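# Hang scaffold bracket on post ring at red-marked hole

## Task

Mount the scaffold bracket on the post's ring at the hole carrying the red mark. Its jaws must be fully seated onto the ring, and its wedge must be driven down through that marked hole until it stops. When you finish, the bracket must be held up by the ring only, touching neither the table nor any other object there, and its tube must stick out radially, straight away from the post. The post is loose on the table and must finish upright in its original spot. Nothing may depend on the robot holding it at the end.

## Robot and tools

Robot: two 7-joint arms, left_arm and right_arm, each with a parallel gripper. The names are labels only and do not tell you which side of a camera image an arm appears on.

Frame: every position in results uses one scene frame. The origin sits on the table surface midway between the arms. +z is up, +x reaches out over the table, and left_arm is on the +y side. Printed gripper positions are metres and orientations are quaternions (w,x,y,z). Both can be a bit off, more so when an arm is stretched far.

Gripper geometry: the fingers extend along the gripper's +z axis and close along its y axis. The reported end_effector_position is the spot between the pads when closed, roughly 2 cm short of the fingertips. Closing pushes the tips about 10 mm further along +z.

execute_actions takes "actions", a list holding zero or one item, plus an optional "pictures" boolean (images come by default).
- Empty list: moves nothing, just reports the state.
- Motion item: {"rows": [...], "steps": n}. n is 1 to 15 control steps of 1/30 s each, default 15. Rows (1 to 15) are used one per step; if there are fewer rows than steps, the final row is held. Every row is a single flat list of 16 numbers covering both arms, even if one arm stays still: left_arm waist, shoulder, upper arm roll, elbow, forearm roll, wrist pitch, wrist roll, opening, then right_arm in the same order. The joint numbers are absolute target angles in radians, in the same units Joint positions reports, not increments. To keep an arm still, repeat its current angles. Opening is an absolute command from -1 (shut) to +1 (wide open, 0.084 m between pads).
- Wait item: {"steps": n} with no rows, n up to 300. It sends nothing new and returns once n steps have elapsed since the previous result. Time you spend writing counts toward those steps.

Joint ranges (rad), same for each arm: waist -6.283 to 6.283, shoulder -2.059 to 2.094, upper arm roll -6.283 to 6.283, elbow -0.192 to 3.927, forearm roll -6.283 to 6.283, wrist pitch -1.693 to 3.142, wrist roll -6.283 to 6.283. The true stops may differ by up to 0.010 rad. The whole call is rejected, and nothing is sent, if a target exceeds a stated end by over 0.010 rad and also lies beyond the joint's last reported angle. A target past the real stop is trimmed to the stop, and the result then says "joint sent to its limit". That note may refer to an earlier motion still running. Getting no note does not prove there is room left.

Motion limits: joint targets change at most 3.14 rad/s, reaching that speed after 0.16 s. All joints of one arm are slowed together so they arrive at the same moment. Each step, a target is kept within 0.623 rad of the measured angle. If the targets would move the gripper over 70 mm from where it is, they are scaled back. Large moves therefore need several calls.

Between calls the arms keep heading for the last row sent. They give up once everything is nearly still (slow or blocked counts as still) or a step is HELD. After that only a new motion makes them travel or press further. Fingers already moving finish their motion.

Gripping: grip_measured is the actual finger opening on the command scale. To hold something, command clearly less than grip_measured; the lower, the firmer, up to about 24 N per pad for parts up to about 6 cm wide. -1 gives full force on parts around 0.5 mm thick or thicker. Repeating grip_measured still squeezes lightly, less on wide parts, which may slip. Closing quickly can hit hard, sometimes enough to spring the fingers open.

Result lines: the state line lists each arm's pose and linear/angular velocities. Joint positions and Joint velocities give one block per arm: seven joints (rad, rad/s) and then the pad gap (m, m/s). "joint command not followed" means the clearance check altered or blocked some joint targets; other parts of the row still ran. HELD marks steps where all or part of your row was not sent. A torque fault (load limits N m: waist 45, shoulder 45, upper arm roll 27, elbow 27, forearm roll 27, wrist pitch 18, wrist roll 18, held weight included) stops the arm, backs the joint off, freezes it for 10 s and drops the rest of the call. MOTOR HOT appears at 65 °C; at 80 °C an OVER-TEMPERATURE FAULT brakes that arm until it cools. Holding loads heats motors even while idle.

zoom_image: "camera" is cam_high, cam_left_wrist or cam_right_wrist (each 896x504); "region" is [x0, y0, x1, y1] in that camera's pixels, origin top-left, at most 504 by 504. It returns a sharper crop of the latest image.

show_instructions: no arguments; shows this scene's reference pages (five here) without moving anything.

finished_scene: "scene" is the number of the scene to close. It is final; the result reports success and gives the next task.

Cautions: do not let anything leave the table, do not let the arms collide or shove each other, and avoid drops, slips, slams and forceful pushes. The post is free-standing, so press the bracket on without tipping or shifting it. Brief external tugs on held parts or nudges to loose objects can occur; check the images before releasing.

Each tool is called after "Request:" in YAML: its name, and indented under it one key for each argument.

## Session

Request:
show_instructions:

Request:
execute_actions:
  actions: []

Reference images for this scene: manual page 1, manual page 2, manual page 3, manual page 4, manual page 5.

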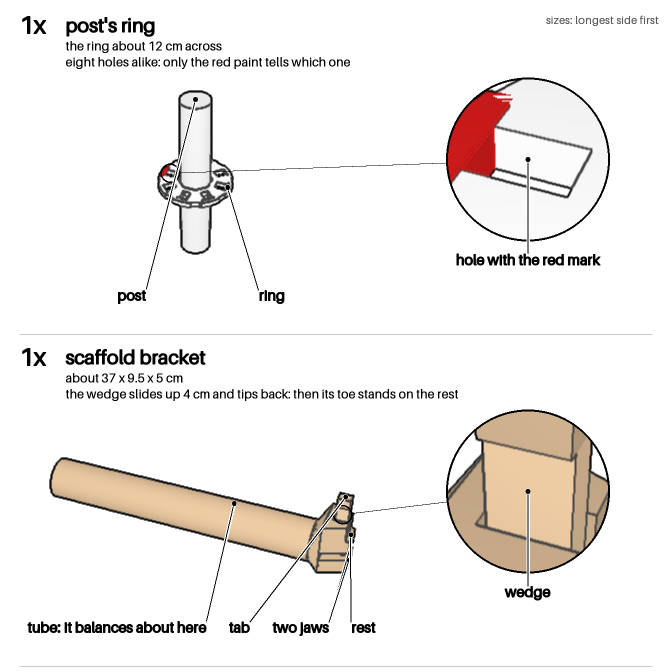

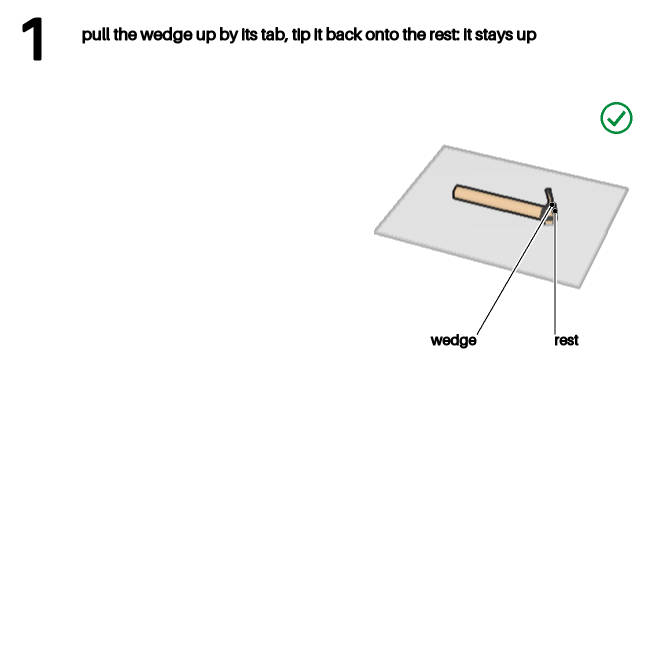

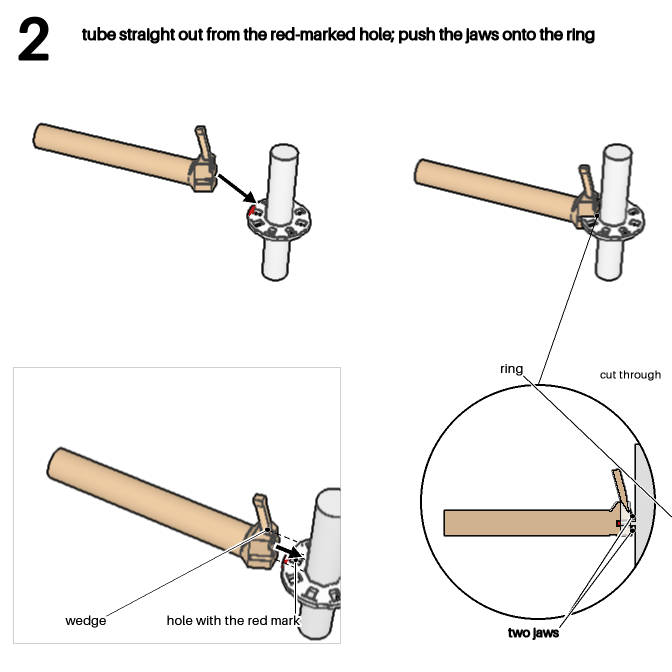

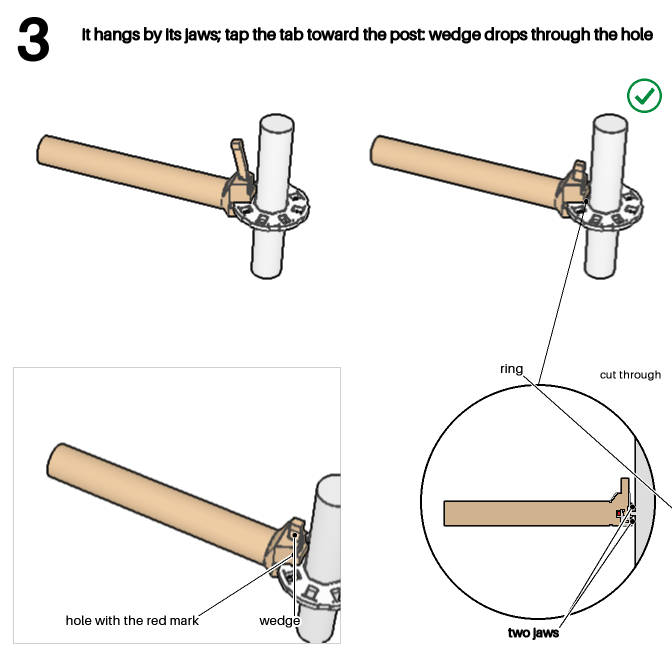

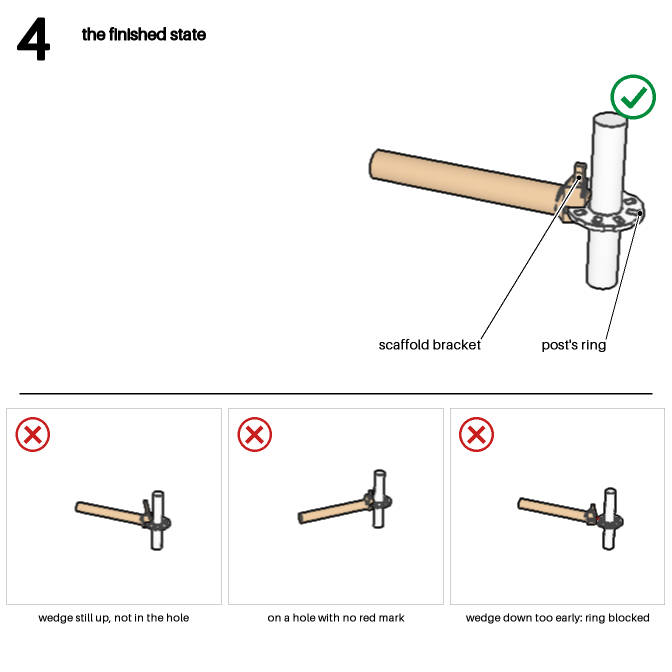

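Scene clock: 0.00 s of 7800.00 s.
left_arm: end_effector_position=(+0.2706, +0.8244, +0.3308) grip_measured=+1.00 end_effector_quat_wxyz=(-0.240, +0.386, -0.529, +0.717) end_effector_velocity=(+0.000, +0.000, -0.000) end_effector_angular_velocity=(-0.001, +0.001, +0.000) | right_arm: end_effector_position=(+0.2629, -0.5618, +0.3167) grip_measured=+1.00 end_effector_quat_wxyz=(+0.203, +0.547, +0.572, +0.577) end_effector_velocity=(-0.000, -0.000, -0.000) end_effector_angular_velocity=(+0.000, +0.000, -0.000)
Joint positions: left_arm=[-0.79  -1.558  1.511  1.322 -0.16   1.209  2.83   0.084] | right_arm=[-0.044 -1.658 -1.235  0.282 -0.285  0.769 -2.159  0.084]
Joint velocities: left_arm=[-0.001 -0.     0.     0.001  0.    -0.    -0.001 -0.   ] | right_arm=[ 0.  0. -0.  0. -0.  0.  0. -0.]
Motor temperatures (°C, as the motors report them): left_arm=[36 38 37 45 35 38 33] | right_arm=[35 37 38 43 35 33 34]

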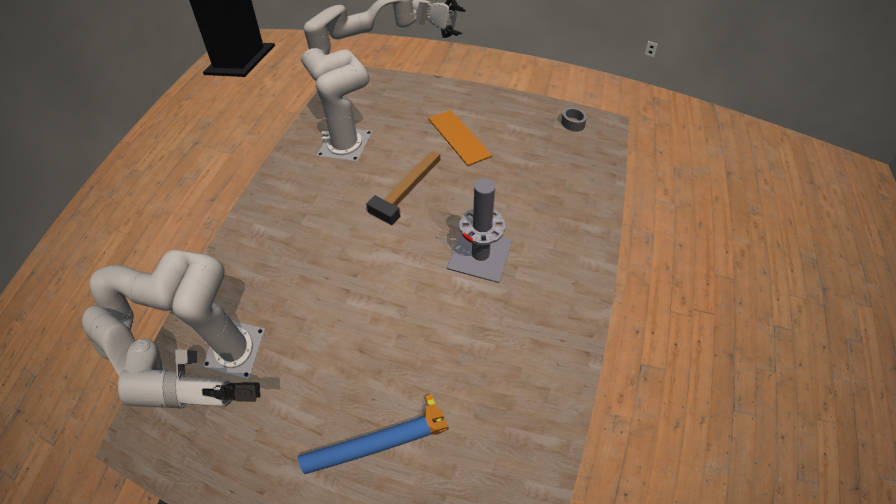

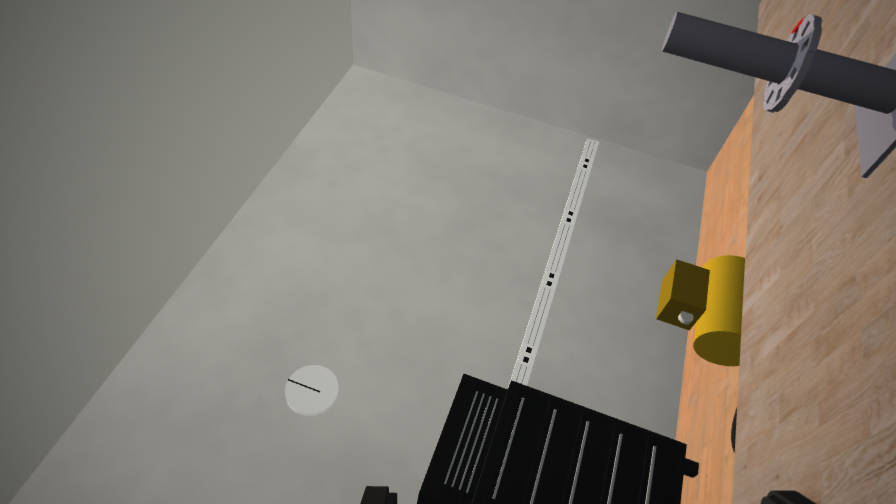

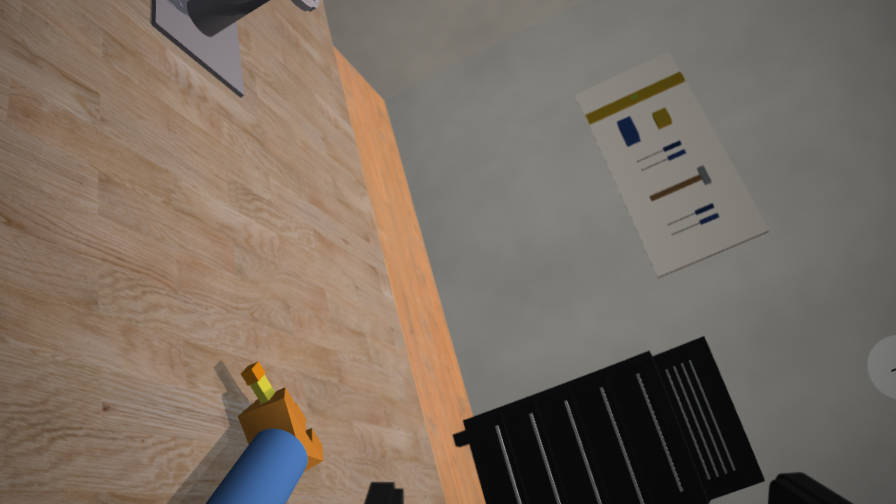

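Request:
zoom_image:
  camera: "cam_high"
  region: [280, 370, 480, 490]

Request:
zoom_image:
  camera: "cam_high"
  region: [420, 170, 540, 290]

Region (280, 370, 480, 490) of cam_high's 896x504 image, scaled by 2.520, with more detail than that image has; it fills the top 302 rows of this view, and the rest is white.

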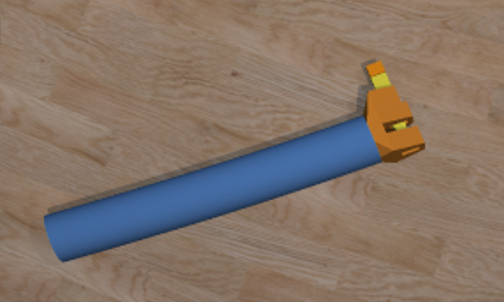

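Region (420, 170, 540, 290) of cam_high's 896x504 image, scaled by 4.200, with more detail than that image has.

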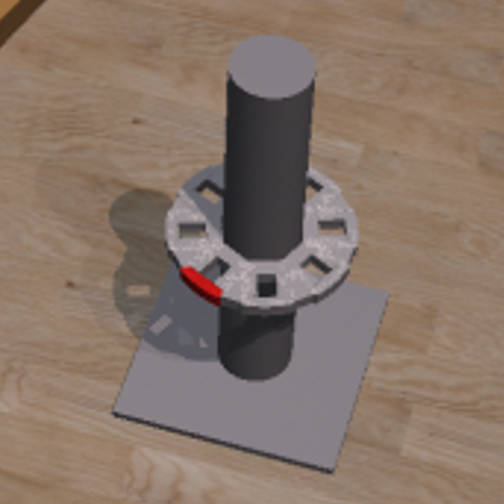

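Request:
execute_actions:
  actions:
    - {"rows": [[-0.7175,-1.216,1.133,1.173,-0.12,0.743,2.908,1, -0.1415,-1.241,-0.926,0.5665,-0.214,0.9295,-2.16,1]], "steps": 14}
  pictures: false

Request:
execute_actions:
  actions:
    - {"rows": [[-0.645,-0.874,0.755,1.024,-0.08,0.277,2.986,0, -0.239,-0.8245,-0.6175,0.851,-0.1425,1.09,-2.16,1]], "steps": 14}
  pictures: false

Request:
execute_actions:
  actions:
    - {"rows": [[-0.5725,-0.532,0.378,0.874,-0.04,-0.19,3.064,-0.6, -0.3365,-0.408,-0.309,1.1355,-0.071,1.2505,-2.16,1]], "steps": 14}
  pictures: false

Request:
execute_actions:
  actions:
    - {"rows": [[-0.5,-0.19,0,0.725,0,-0.656,3.1416,-1, -0.4342,0.0086,0,1.4195,0,1.4109,-2.16,1]], "steps": 15}
  pictures: false

Request:
execute_actions:
  actions:
    - {"steps": 25}

Scene clock: 68.90 s of 7800.00 s.
left_arm: end_effector_position=(+0.3088, +0.8098, +0.4793) grip_measured=+1.00 end_effector_quat_wxyz=(+0.414, -0.385, +0.614, -0.551) end_effector_velocity=(+0.125, -0.143, +0.357) end_effector_angular_velocity=(+1.128, -0.103, +0.539) | right_arm: end_effector_position=(+0.2306, -0.6573, +0.3333) grip_measured=+1.00 end_effector_quat_wxyz=(+0.222, +0.654, +0.614, +0.381) end_effector_velocity=(-0.007, -0.013, +0.004) end_effector_angular_velocity=(-0.060, +0.152, -0.020)
Joint positions: left_arm=[-0.734 -1.293  1.217  1.207 -0.129  0.849  2.89   0.084] | right_arm=[-0.138 -1.256 -0.937  0.555 -0.217  0.923 -2.16   0.084]
Joint velocities: left_arm=[ 0.141  0.676 -0.744 -0.3    0.078 -0.915  0.153 -0.   ] | right_arm=[-0.035  0.157  0.097  0.088  0.032  0.084  0.     0.   ]
Motor temperatures (°C, as the motors report them): left_arm=[36 39 43 44 35 38 33] | right_arm=[35 37 40 43 35 33 34]
Steps of this call (steps 1 to 90: nothing new was sent; then 65.43 s passed at rest; steps 91 to 104: all 14 steps of this action). Readings (joint positions):
91: left_arm=[-0.790 -1.558 1.511 1.322 -0.160 1.209 2.830] | right_arm=[-0.044 -1.658 -1.234 0.282 -0.285 0.769 -2.159]
92: left_arm=[-0.789 -1.555 1.509 1.321 -0.159 1.204 2.831] | right_arm=[-0.045 -1.654 -1.232 0.284 -0.285 0.771 -2.159]
94: left_arm=[-0.783 -1.529 1.485 1.308 -0.155 1.161 2.838] | right_arm=[-0.054 -1.612 -1.201 0.311 -0.277 0.789 -2.159]
98: left_arm=[-0.762 -1.431 1.368 1.268 -0.145 1.036 2.859] | right_arm=[-0.104 -1.406 -1.049 0.457 -0.242 0.865 -2.160]
104: the state above

Scene clock: 69.37 s of 7800.00 s.
left_arm: end_effector_position=(+0.3779, +0.6946, +0.6130) grip_measured=-0.01 end_effector_quat_wxyz=(+0.569, -0.296, +0.679, -0.357) end_effector_velocity=(+0.165, -0.338, +0.193) end_effector_angular_velocity=(+1.040, -0.220, +0.185) | right_arm: end_effector_position=(+0.2508, -0.6783, +0.3864) grip_measured=+1.00 end_effector_quat_wxyz=(+0.200, +0.690, +0.668, +0.196) end_effector_velocity=(-0.002, -0.019, +0.020) end_effector_angular_velocity=(-0.028, +0.063, -0.051)
Joint positions: left_arm=[-0.669 -0.985  0.878  1.072 -0.093  0.429  2.961  0.044] | right_arm=[-0.235 -0.836 -0.627  0.839 -0.145  1.085 -2.16   0.084]
Joint velocities: left_arm=[ 0.137  0.643 -0.708 -0.28   0.076 -0.874  0.146  0.   ] | right_arm=[-0.054  0.106  0.047  0.111  0.022  0.063 -0.002  0.   ]
Motor temperatures (°C, as the motors report them): left_arm=[36 39 43 44 35 38 33] | right_arm=[35 37 40 43 35 33 34]
Steps of this call (steps 1 to 14: all 14 steps of this action). Readings (joint positions):
1: left_arm=[-0.729 -1.271 1.193 1.198 -0.127 0.819 2.895] | right_arm=[-0.139 -1.251 -0.934 0.558 -0.216 0.925 -2.160]
2: left_arm=[-0.725 -1.249 1.169 1.188 -0.124 0.790 2.900] | right_arm=[-0.140 -1.245 -0.929 0.562 -0.215 0.929 -2.160]
4: left_arm=[-0.715 -1.205 1.121 1.169 -0.119 0.729 2.910] | right_arm=[-0.152 -1.199 -0.897 0.594 -0.206 0.949 -2.160]
8: left_arm=[-0.696 -1.116 1.022 1.130 -0.108 0.607 2.931] | right_arm=[-0.207 -0.966 -0.721 0.759 -0.167 1.034 -2.160]
14: the state above

Scene clock: 69.83 s of 7800.00 s.
left_arm: end_effector_position=(+0.4512, +0.5135, +0.6502) grip_measured=-0.62 end_effector_quat_wxyz=(+0.659, -0.146, +0.706, -0.216) end_effector_velocity=(+0.136, -0.416, -0.034) end_effector_angular_velocity=(+0.830, -0.227, -0.154) | right_arm: end_effector_position=(+0.3376, -0.6353, +0.3951) grip_measured=+1.00 end_effector_quat_wxyz=(+0.129, +0.663, +0.735, +0.062) end_effector_velocity=(+0.032, +0.001, +0.002) end_effector_angular_velocity=(-0.007, +0.112, -0.004)
Joint positions: left_arm=[-0.607 -0.695  0.558  0.945 -0.059  0.033  3.027  0.017] | right_arm=[-0.33  -0.424 -0.321  1.118 -0.074  1.243 -2.16   0.084]
Joint velocities: left_arm=[ 0.127  0.601 -0.66  -0.264  0.07  -0.817  0.136  0.   ] | right_arm=[-0.079  0.189  0.103  0.172  0.037  0.097 -0.     0.   ]
Motor temperatures (°C, as the motors report them): left_arm=[36 39 43 44 35 38 33] | right_arm=[35 37 40 43 35 33 34]
Steps of this call (steps 1 to 14: all 14 steps of this action). Readings (joint positions):
1: left_arm=[-0.664 -0.964 0.854 1.063 -0.090 0.400 2.966] | right_arm=[-0.236 -0.833 -0.625 0.843 -0.144 1.087 -2.160]
2: left_arm=[-0.660 -0.942 0.830 1.054 -0.088 0.370 2.970] | right_arm=[-0.239 -0.828 -0.622 0.848 -0.143 1.090 -2.160]
4: left_arm=[-0.651 -0.900 0.784 1.035 -0.083 0.313 2.980] | right_arm=[-0.252 -0.785 -0.592 0.881 -0.135 1.109 -2.160]
8: left_arm=[-0.633 -0.817 0.692 0.999 -0.073 0.199 2.999] | right_arm=[-0.294 -0.592 -0.443 1.012 -0.102 1.179 -2.160]
14: the state above

Scene clock: 70.33 s of 7800.00 s.
left_arm: end_effector_position=(+0.4939, +0.3076, +0.5836) grip_measured=-1.00 end_effector_quat_wxyz=(+0.692, +0.034, +0.706, -0.147) end_effector_velocity=(+0.023, -0.393, -0.217) end_effector_angular_velocity=(+0.549, -0.176, -0.428) | right_arm: end_effector_position=(+0.4357, -0.5531, +0.3315) grip_measured=+1.00 end_effector_quat_wxyz=(+0.005, +0.597, +0.802, -0.000) end_effector_velocity=(+0.051, +0.060, -0.060) end_effector_angular_velocity=(+0.100, +0.185, +0.117)
Joint positions: left_arm=[-0.545 -0.4    0.232  0.816 -0.025 -0.367  3.094  0.   ] | right_arm=[-0.427 -0.011 -0.015  1.399 -0.004  1.401 -2.16   0.084]
Joint velocities: left_arm=[ 0.125  0.587 -0.648 -0.256  0.069 -0.804  0.133  0.   ] | right_arm=[-0.071  0.276  0.197  0.189  0.048  0.12   0.001  0.   ]
Motor temperatures (°C, as the motors report them): left_arm=[36 39 43 45 35 38 33] | right_arm=[35 37 40 43 35 33 34]
Steps of this call (steps 1 to 15: all 15 steps of this action). Readings (joint positions):
1: left_arm=[-0.603 -0.675 0.536 0.936 -0.057 0.006 3.031] | right_arm=[-0.332 -0.419 -0.318 1.124 -0.073 1.245 -2.160]
2: left_arm=[-0.599 -0.655 0.514 0.928 -0.054 -0.020 3.036] | right_arm=[-0.335 -0.414 -0.315 1.131 -0.072 1.249 -2.160]
4: left_arm=[-0.591 -0.616 0.470 0.910 -0.050 -0.070 3.045] | right_arm=[-0.349 -0.372 -0.286 1.166 -0.064 1.268 -2.160]
8: left_arm=[-0.574 -0.537 0.384 0.876 -0.041 -0.178 3.063] | right_arm=[-0.382 -0.216 -0.165 1.267 -0.038 1.325 -2.160]
15: the state above

Scene clock: 71.17 s of 7800.00 s.
left_arm: end_effector_position=(+0.4818, +0.1784, +0.4937) grip_measured=-1.00 end_effector_quat_wxyz=(+0.691, +0.153, +0.690, -0.153) end_effector_velocity=(-0.000, -0.002, -0.003) end_effector_angular_velocity=(+0.002, +0.004, -0.003) | right_arm: end_effector_position=(+0.4404, -0.5499, +0.3301) grip_measured=+1.00 end_effector_quat_wxyz=(+0.000, +0.595, +0.804, +0.000) end_effector_velocity=(+0.000, -0.000, -0.000) end_effector_angular_velocity=(-0.000, +0.001, +0.001)
Joint positions: left_arm=[-0.5   -0.191  0.     0.725 -0.    -0.656  3.142  0.   ] | right_arm=[-0.434  0.009 -0.     1.42  -0.     1.411 -2.16   0.084]
Joint velocities: left_arm=[ 0.     0.003 -0.004 -0.002  0.    -0.001 -0.001  0.   ] | right_arm=[-0.     0.001  0.     0.    -0.    -0.    -0.001  0.   ]
Motor temperatures (°C, as the motors report them): left_arm=[36 39 43 45 35 38 33] | right_arm=[35 37 40 43 35 33 34]
Steps of this call (steps 1 to 25: the robot went on to your last target). Readings (joint positions):
1: left_arm=[-0.541 -0.381 0.211 0.808 -0.022 -0.394 3.098] | right_arm=[-0.429 -0.004 -0.010 1.405 -0.003 1.405 -2.160]
2: left_arm=[-0.536 -0.361 0.189 0.799 -0.020 -0.421 3.103] | right_arm=[-0.431 -0.001 -0.008 1.410 -0.002 1.407 -2.160]
4: left_arm=[-0.528 -0.321 0.145 0.782 -0.015 -0.475 3.112] | right_arm=[-0.433 0.002 -0.006 1.416 -0.001 1.409 -2.160]
8: left_arm=[-0.511 -0.242 0.058 0.748 -0.006 -0.584 3.130] | right_arm=[-0.434 0.005 -0.002 1.419 -0.000 1.410 -2.160]
25: the state above

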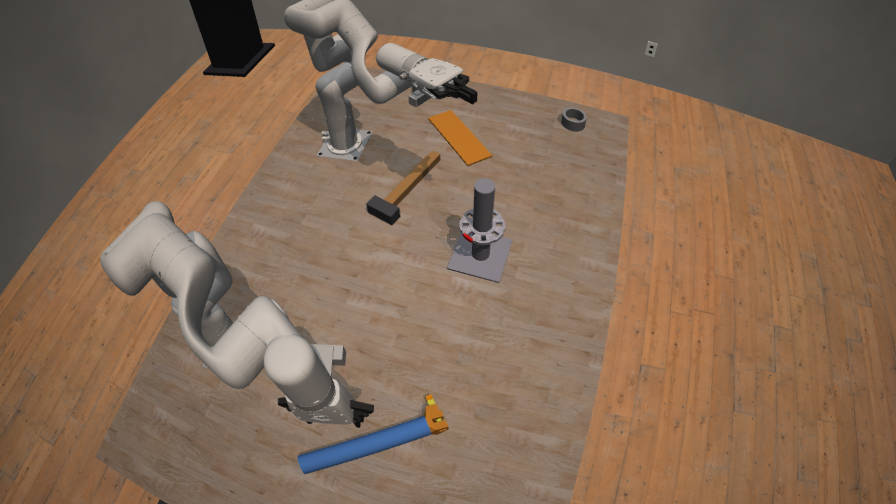

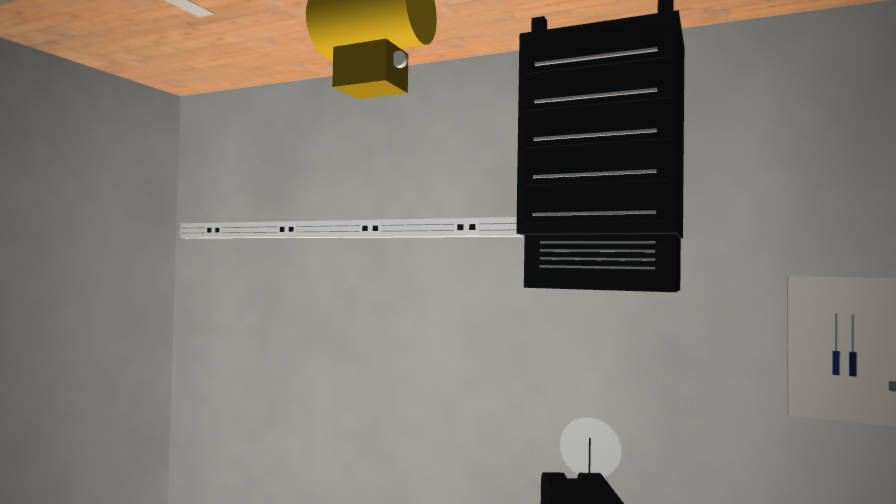

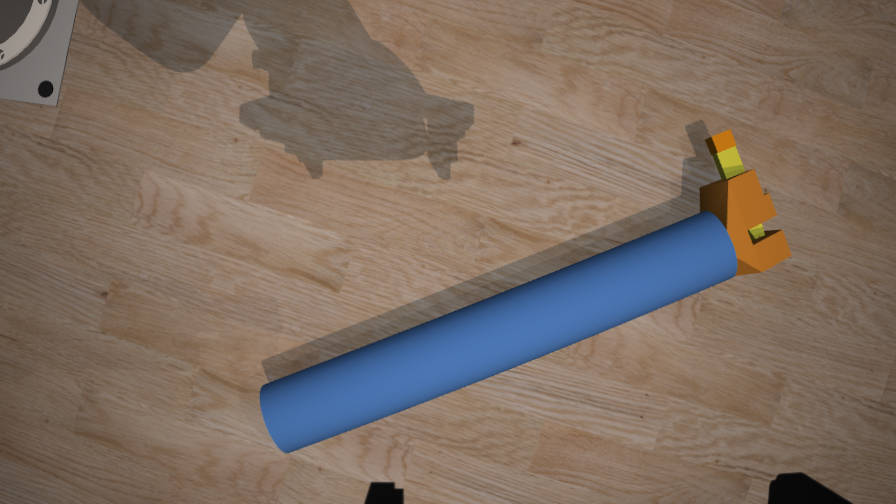

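Request:
execute_actions:
  actions:
    - {"rows": [[-0.5,-0.19,0,0.725,0,-0.656,3.1416,-1, -0.0729,0.3891,0,1.3986,0,1.0096,-2.1665,0.0]], "steps": 15}
  pictures: false

Request:
execute_actions:
  actions:
    - {"steps": 25}

Scene clock: 116.90 s of 7800.00 s.
left_arm: end_effector_position=(+0.4817, +0.1780, +0.4933) grip_measured=-1.00 end_effector_quat_wxyz=(+0.690, +0.153, +0.690, -0.153) end_effector_velocity=(+0.000, +0.000, -0.000) end_effector_angular_velocity=(-0.000, +0.001, +0.001) | right_arm: end_effector_position=(+0.5273, -0.4330, +0.2072) grip_measured=-0.01 end_effector_quat_wxyz=(-0.001, +0.487, +0.874, -0.000) end_effector_velocity=(+0.126, +0.308, -0.294) end_effector_angular_velocity=(-0.000, -0.004, +0.583)
Joint positions: left_arm=[-0.5   -0.19   0.     0.725  0.    -0.656  3.142  0.   ] | right_arm=[-0.182  0.274  0.001  1.405  0.     1.132 -2.165  0.044]
Joint velocities: left_arm=[ 0.    -0.     0.    -0.001  0.     0.    -0.     0.   ] | right_arm=[ 0.574  0.601 -0.003 -0.031  0.    -0.636 -0.012 -0.   ]
Motor temperatures (°C, as the motors report them): left_arm=[36 39 38 48 35 38 33] | right_arm=[35 38 38 47 35 33 34]
Steps of this call (steps 1 to 15: the robot went on to your last target; steps 16 to 90: nothing new was sent; then 42.23 s passed at rest; steps 91 to 105: all 15 steps of this action). Readings (joint positions):
91: left_arm=[-0.500 -0.190 -0.000 0.725 0.000 -0.656 3.142] | right_arm=[-0.434 0.009 -0.000 1.420 -0.000 1.411 -2.160]
92: left_arm=[-0.500 -0.190 0.000 0.725 -0.000 -0.656 3.142] | right_arm=[-0.431 0.011 -0.001 1.420 -0.000 1.406 -2.160]
94: left_arm=[-0.500 -0.190 0.000 0.725 -0.000 -0.656 3.142] | right_arm=[-0.401 0.041 -0.007 1.423 -0.001 1.368 -2.161]
98: left_arm=[-0.500 -0.190 -0.000 0.725 -0.000 -0.656 3.142] | right_arm=[-0.318 0.132 0.001 1.412 0.000 1.282 -2.162]
105: the state above

Scene clock: 117.73 s of 7800.00 s.
left_arm: end_effector_position=(+0.4817, +0.1780, +0.4933) grip_measured=-1.00 end_effector_quat_wxyz=(+0.690, +0.153, +0.690, -0.153) end_effector_velocity=(-0.000, -0.000, -0.001) end_effector_angular_velocity=(+0.001, +0.001, -0.000) | right_arm: end_effector_position=(+0.5449, -0.3723, +0.1502) grip_measured=-0.01 end_effector_quat_wxyz=(+0.000, +0.438, +0.899, +0.000) end_effector_velocity=(-0.000, +0.001, -0.001) end_effector_angular_velocity=(+0.001, +0.001, +0.001)
Joint positions: left_arm=[-0.5   -0.19   0.     0.725  0.    -0.656  3.142  0.   ] | right_arm=[-0.073  0.389 -0.     1.399 -0.     1.01  -2.167  0.044]
Joint velocities: left_arm=[ 0.    -0.    -0.001 -0.001 -0.    -0.     0.     0.   ] | right_arm=[ 0.001  0.001  0.001 -0.     0.    -0.     0.001  0.   ]
Motor temperatures (°C, as the motors report them): left_arm=[36 39 38 48 35 38 33] | right_arm=[35 38 38 47 35 33 34]
Steps of this call (steps 1 to 25: the robot went on to your last target). Readings (joint positions):
1: left_arm=[-0.500 -0.190 0.000 0.725 0.000 -0.656 3.142] | right_arm=[-0.163 0.294 0.001 1.404 0.000 1.110 -2.165]
2: left_arm=[-0.500 -0.190 0.000 0.725 -0.000 -0.656 3.142] | right_arm=[-0.144 0.315 0.000 1.403 0.000 1.089 -2.165]
4: left_arm=[-0.500 -0.190 -0.000 0.725 0.000 -0.656 3.142] | right_arm=[-0.108 0.353 0.001 1.400 0.000 1.050 -2.166]
8: left_arm=[-0.500 -0.190 0.000 0.725 0.000 -0.656 3.142] | right_arm=[-0.078 0.384 0.003 1.397 0.000 1.019 -2.166]
25: the state above

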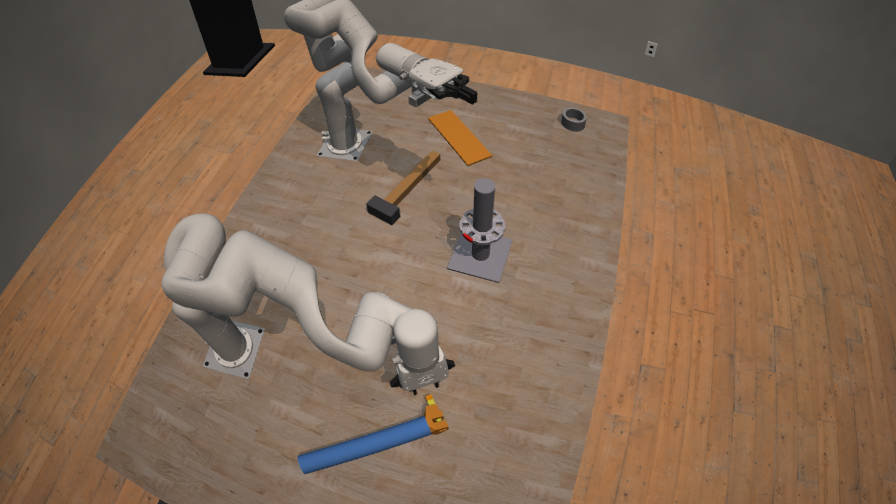

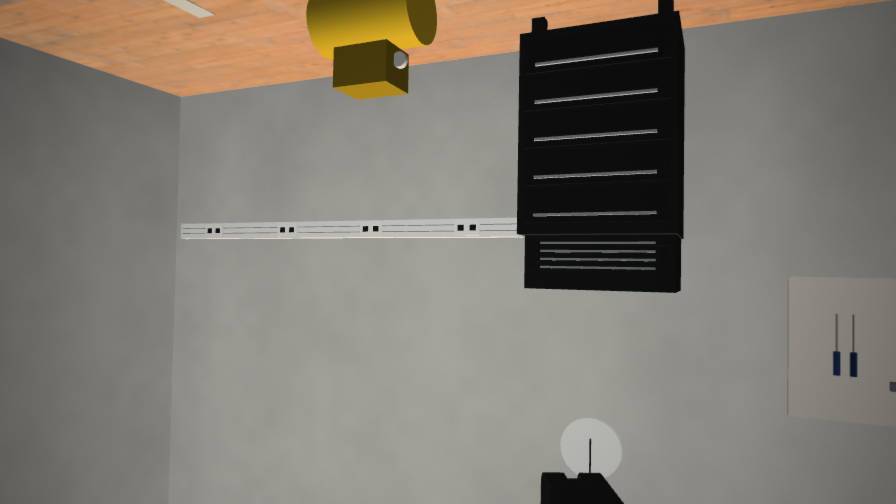

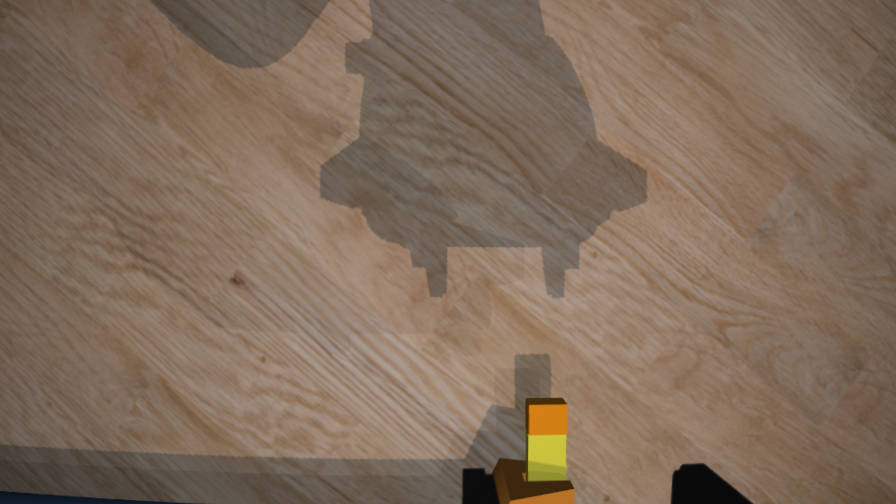

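Request:
execute_actions:
  actions:
    - {"rows": [[-0.5,-0.19,0,0.725,0,-0.656,3.1416,-1, -0.0630,0.5192,0,1.3495,0,0.8304,-2.1566,-0.2]], "steps": 12}
  pictures: false

Request:
execute_actions:
  actions:
    - {"rows": [ [-0.5,-0.19,0,0.725,0,-0.656,3.1416,-1, -0.0630,0.5388,0,1.3461,0,0.8073,-2.1566,-0.2], [-0.5,-0.19,0,0.725,0,-0.656,3.1416,-1, -0.0630,0.5388,0,1.3461,0,0.8073,-2.1566,-0.2], [-0.5,-0.19,0,0.725,0,-0.656,3.1416,-1, -0.0630,0.5584,0,1.3426,0,0.7843,-2.1566,-0.2], [-0.5,-0.19,0,0.725,0,-0.656,3.1416,-1, -0.0630,0.5584,0,1.3426,0,0.7843,-2.1566,-0.2], [-0.5,-0.19,0,0.725,0,-0.656,3.1416,-1, -0.0630,0.5780,0,1.3392,0,0.7612,-2.1566,-0.2], [-0.5,-0.19,0,0.725,0,-0.656,3.1416,-1, -0.0630,0.5780,0,1.3392,0,0.7612,-2.1566,-0.2], [-0.5,-0.19,0,0.725,0,-0.656,3.1416,-1, -0.0630,0.5976,0,1.3358,0,0.7382,-2.1566,-0.2]], "steps": 15}
  pictures: false

Request:
execute_actions:
  actions:
    - {"rows": [ [-0.5,-0.19,0,0.725,0,-0.656,3.1416,-1, -0.0630,0.5976,0,1.3358,0,0.7382,-2.1566,-0.2], [-0.5,-0.19,0,0.725,0,-0.656,3.1416,-1, -0.0630,0.5976,0,1.3358,0,0.7382,-2.1566,-0.2], [-0.5,-0.19,0,0.725,0,-0.656,3.1416,-1, -0.0630,0.5976,0,1.3358,0,0.7382,-2.1566,-0.3], [-0.5,-0.19,0,0.725,0,-0.656,3.1416,-1, -0.0630,0.5976,0,1.3358,0,0.7382,-2.1566,-0.4], [-0.5,-0.19,0,0.725,0,-0.656,3.1416,-1, -0.0630,0.5976,0,1.3358,0,0.7382,-2.1566,-0.5], [-0.5,-0.19,0,0.725,0,-0.656,3.1416,-1, -0.0630,0.5976,0,1.3358,0,0.7382,-2.1566,-0.55], [-0.5,-0.19,0,0.725,0,-0.656,3.1416,-1, -0.0630,0.5976,0,1.3358,0,0.7382,-2.1566,-0.6], [-0.5,-0.19,0,0.725,0,-0.656,3.1416,-1, -0.0630,0.5976,0,1.3358,0,0.7382,-2.1566,-0.65], [-0.5,-0.19,0,0.725,0,-0.656,3.1416,-1, -0.0630,0.5976,0,1.3358,0,0.7382,-2.1566,-0.7], [-0.5,-0.19,0,0.725,0,-0.656,3.1416,-1, -0.0630,0.5976,0,1.3358,0,0.7382,-2.1566,-0.8]], "steps": 15}

Scene clock: 165.90 s of 7800.00 s.
left_arm: end_effector_position=(+0.4817, +0.1780, +0.4933) grip_measured=-1.00 end_effector_quat_wxyz=(+0.690, +0.153, +0.690, -0.153) end_effector_velocity=(+0.000, +0.000, -0.000) end_effector_angular_velocity=(+0.001, +0.000, +0.001) | right_arm: end_effector_position=(+0.5484, -0.3661, +0.0711) grip_measured=-0.22 end_effector_quat_wxyz=(-0.002, +0.437, +0.899, -0.001) end_effector_velocity=(+0.057, -0.003, +0.047) end_effector_angular_velocity=(+0.010, -0.186, -0.018)
Joint positions: left_arm=[-0.5   -0.19   0.     0.725  0.    -0.656  3.142  0.   ] | right_arm=[-0.063  0.517  0.     1.35  -0.     0.838 -2.157  0.035]
Joint velocities: left_arm=[ 0.     0.     0.    -0.001 -0.     0.     0.001  0.   ] | right_arm=[-0.002 -0.028 -0.011  0.063  0.001 -0.095  0.005  0.   ]
Motor temperatures (°C, as the motors report them): left_arm=[36 39 38 48 35 38 33] | right_arm=[35 39 38 47 35 33 34]
Steps of this call (steps 1 to 15: the robot went on to your last target; steps 16 to 90: nothing new was sent; then 44.77 s passed at rest; steps 91 to 102: all 12 steps of this action). Readings (joint positions):
91: left_arm=[-0.500 -0.190 0.000 0.725 0.000 -0.656 3.142] | right_arm=[-0.073 0.389 -0.000 1.399 -0.000 1.009 -2.166]
92: left_arm=[-0.500 -0.190 -0.000 0.725 -0.000 -0.656 3.142] | right_arm=[-0.073 0.391 -0.000 1.398 -0.000 1.004 -2.166]
94: left_arm=[-0.500 -0.190 0.000 0.725 0.000 -0.656 3.142] | right_arm=[-0.071 0.416 -0.001 1.392 0.000 0.961 -2.164]
98: left_arm=[-0.500 -0.190 0.000 0.725 -0.000 -0.656 3.142] | right_arm=[-0.064 0.504 0.001 1.351 -0.000 0.864 -2.158]
102: the state above

Scene clock: 166.40 s of 7800.00 s.
left_arm: end_effector_position=(+0.4817, +0.1780, +0.4933) grip_measured=-1.00 end_effector_quat_wxyz=(+0.690, +0.153, +0.690, -0.153) end_effector_velocity=(+0.000, +0.000, -0.000) end_effector_angular_velocity=(+0.001, +0.000, +0.001) | right_arm: end_effector_position=(+0.5497, -0.3661, +0.0282) grip_measured=-0.22 end_effector_quat_wxyz=(+0.000, +0.438, +0.899, +0.000) end_effector_velocity=(+0.014, +0.001, +0.008) end_effector_angular_velocity=(+0.002, -0.045, +0.001)
Joint positions: left_arm=[-0.5   -0.19   0.     0.725  0.    -0.656  3.142  0.   ] | right_arm=[-0.063  0.596 -0.     1.336  0.     0.74  -2.157  0.035]
Joint velocities: left_arm=[ 0.    -0.     0.001 -0.    -0.     0.     0.001  0.   ] | right_arm=[-0.     0.    -0.     0.015 -0.001 -0.03  -0.001  0.   ]
Motor temperatures (°C, as the motors report them): left_arm=[36 39 38 48 35 38 33] | right_arm=[35 39 38 47 35 33 34]
Steps of this call (steps 1 to 15: all 15 steps of this action). Readings (joint positions):
1: left_arm=[-0.500 -0.190 -0.000 0.725 -0.000 -0.656 3.142] | right_arm=[-0.063 0.516 -0.000 1.352 0.000 0.835 -2.157]
2: left_arm=[-0.500 -0.190 -0.000 0.725 -0.000 -0.656 3.142] | right_arm=[-0.063 0.518 -0.000 1.353 0.000 0.829 -2.157]
4: left_arm=[-0.500 -0.190 0.000 0.725 0.000 -0.656 3.142] | right_arm=[-0.063 0.530 -0.000 1.351 0.000 0.813 -2.157]
8: left_arm=[-0.500 -0.190 0.000 0.725 0.000 -0.656 3.142] | right_arm=[-0.063 0.569 0.000 1.340 -0.000 0.772 -2.157]
15: the state above

Scene clock: 166.90 s of 7800.00 s.
left_arm: end_effector_position=(+0.4817, +0.1780, +0.4933) grip_measured=-1.00 end_effector_quat_wxyz=(+0.690, +0.153, +0.690, -0.153) end_effector_velocity=(-0.000, -0.001, -0.000) end_effector_angular_velocity=(-0.001, +0.001, -0.001) | right_arm: end_effector_position=(+0.5496, -0.3663, +0.0272) grip_measured=-0.67 end_effector_quat_wxyz=(+0.000, +0.438, +0.899, -0.000) end_effector_velocity=(+0.000, +0.001, -0.000) end_effector_angular_velocity=(-0.000, +0.000, -0.001)
Joint positions: left_arm=[-0.5   -0.19   0.     0.725  0.    -0.656  3.142  0.   ] | right_arm=[-0.063  0.597 -0.     1.336 -0.     0.738 -2.157  0.015]
Joint velocities: left_arm=[-0.001  0.    -0.    -0.001  0.     0.    -0.001  0.   ] | right_arm=[ 0.     0.001  0.001  0.    -0.001 -0.001  0.002  0.   ]
Motor temperatures (°C, as the motors report them): left_arm=[36 39 38 48 35 38 33] | right_arm=[35 39 38 47 35 33 34]
Steps of this call (steps 1 to 15: all 15 steps of this action). Readings (joint positions):
1: left_arm=[-0.500 -0.190 0.000 0.725 -0.000 -0.656 3.142] | right_arm=[-0.063 0.596 -0.000 1.337 0.000 0.740 -2.157]
2: left_arm=[-0.500 -0.190 0.000 0.725 0.000 -0.656 3.142] | right_arm=[-0.063 0.596 -0.000 1.337 0.000 0.739 -2.157]
4: left_arm=[-0.500 -0.190 -0.000 0.725 -0.000 -0.656 3.142] | right_arm=[-0.063 0.596 -0.000 1.337 0.000 0.739 -2.157]
8: left_arm=[-0.500 -0.190 -0.000 0.725 0.000 -0.656 3.142] | right_arm=[-0.063 0.597 0.000 1.336 0.000 0.738 -2.157]
15: the state above

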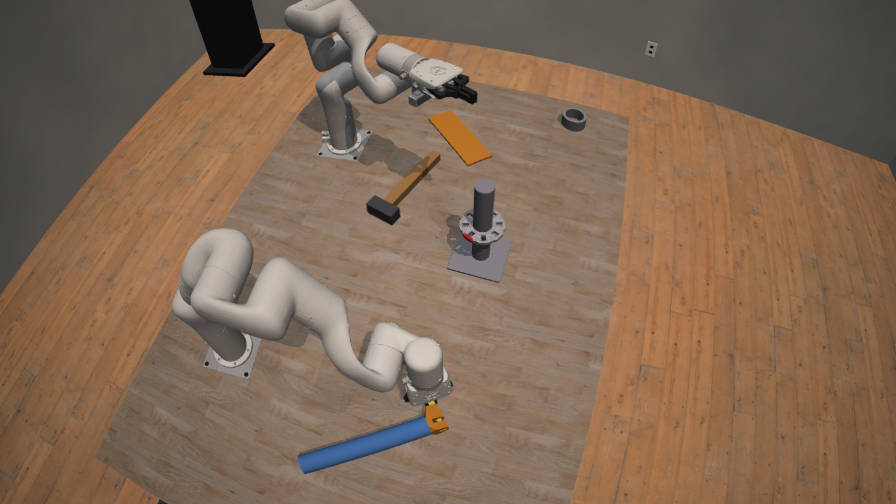

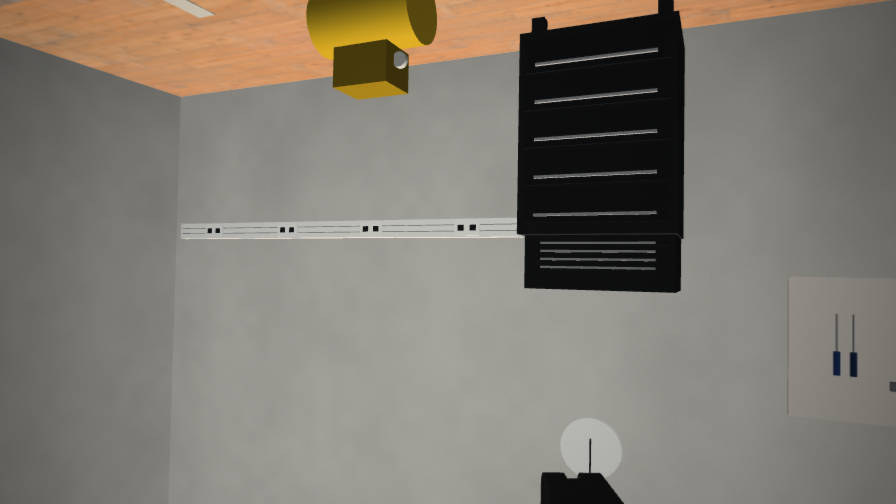

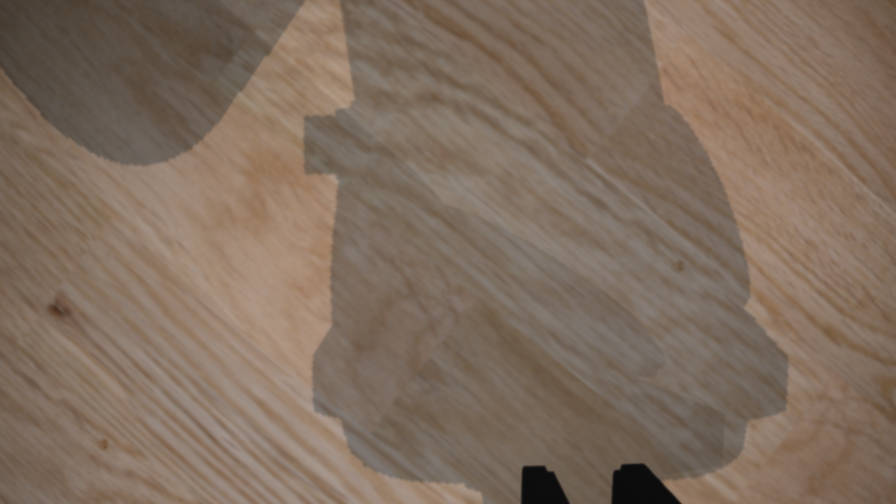

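Request:
execute_actions:
  actions: []

Scene clock: 194.17 s of 7800.00 s.
left_arm: end_effector_position=(+0.4817, +0.1780, +0.4933) grip_measured=-1.00 end_effector_quat_wxyz=(+0.690, +0.153, +0.690, -0.153) end_effector_velocity=(+0.000, +0.000, -0.000) end_effector_angular_velocity=(-0.000, +0.001, +0.000) | right_arm: end_effector_position=(+0.5496, -0.3661, +0.0270) grip_measured=-0.67 end_effector_quat_wxyz=(+0.000, +0.438, +0.899, +0.000) end_effector_velocity=(+0.000, +0.001, +0.001) end_effector_angular_velocity=(+0.001, -0.001, -0.000)
Joint positions: left_arm=[-0.5   -0.19   0.     0.725  0.    -0.656  3.142  0.   ] | right_arm=[-0.063  0.598 -0.     1.336 -0.     0.738 -2.157  0.015]
Joint velocities: left_arm=[ 0.     0.    -0.    -0.001 -0.    -0.    -0.     0.   ] | right_arm=[ 0.001 -0.001 -0.     0.     0.001  0.     0.     0.   ]
Motor temperatures (°C, as the motors report them): left_arm=[36 39 38 48 35 38 33] | right_arm=[35 39 38 46 35 33 34]
Steps of this call (steps 1 to 15: the robot went on to your last target; steps 16 to 90: nothing new was sent; then 24.27 s passed at rest). Readings (joint positions):
1: left_arm=[-0.500 -0.190 -0.000 0.725 0.000 -0.656 3.142] | right_arm=[-0.063 0.597 -0.000 1.336 -0.000 0.738 -2.157]
2: left_arm=[-0.500 -0.190 -0.000 0.725 -0.000 -0.656 3.142] | right_arm=[-0.063 0.597 -0.000 1.336 -0.000 0.738 -2.157]
4: left_arm=[-0.500 -0.190 0.000 0.725 0.000 -0.656 3.142] | right_arm=[-0.063 0.597 -0.000 1.336 -0.000 0.738 -2.157]
8: left_arm=[-0.500 -0.190 -0.000 0.725 -0.000 -0.656 3.142] | right_arm=[-0.063 0.597 -0.000 1.336 -0.000 0.738 -2.157]
90: the state above
All arms were judged still, so your last target was given up. Only a new action makes them travel on or press farther. Fingers that are still opening or closing keep moving.

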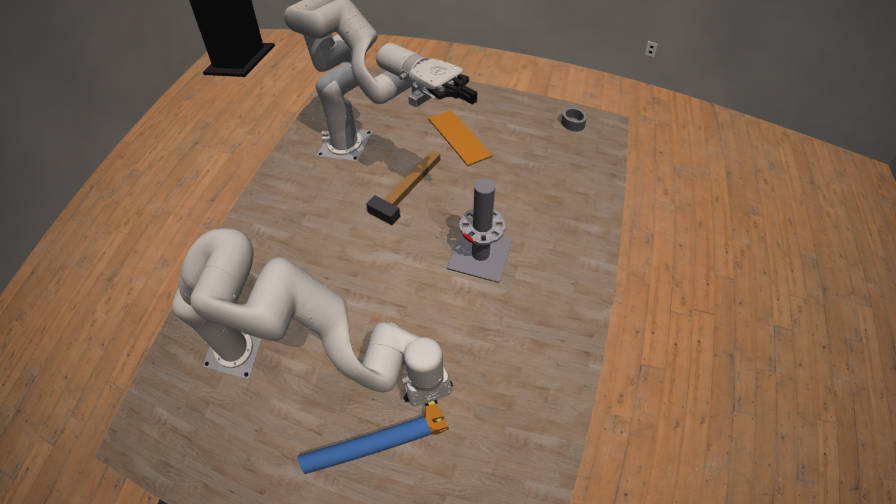

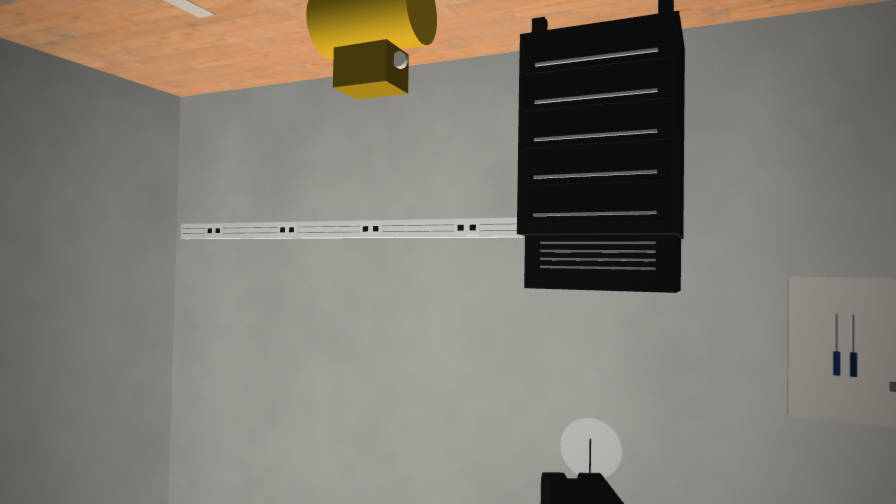

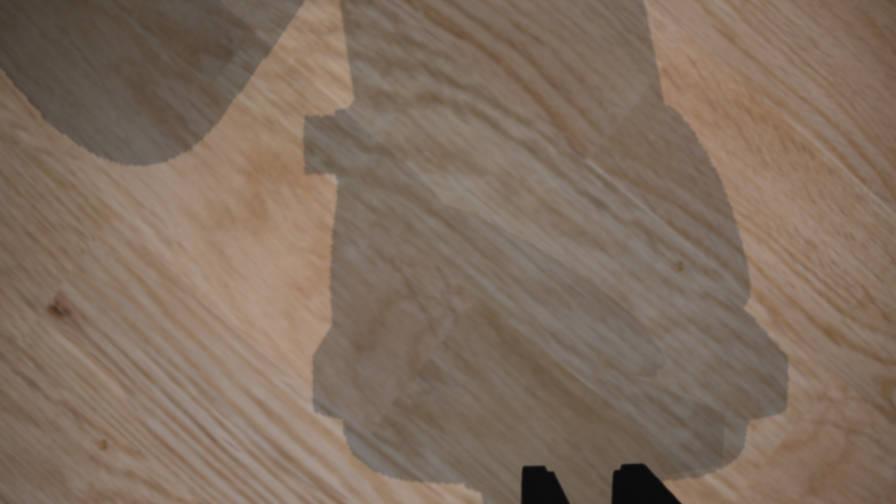

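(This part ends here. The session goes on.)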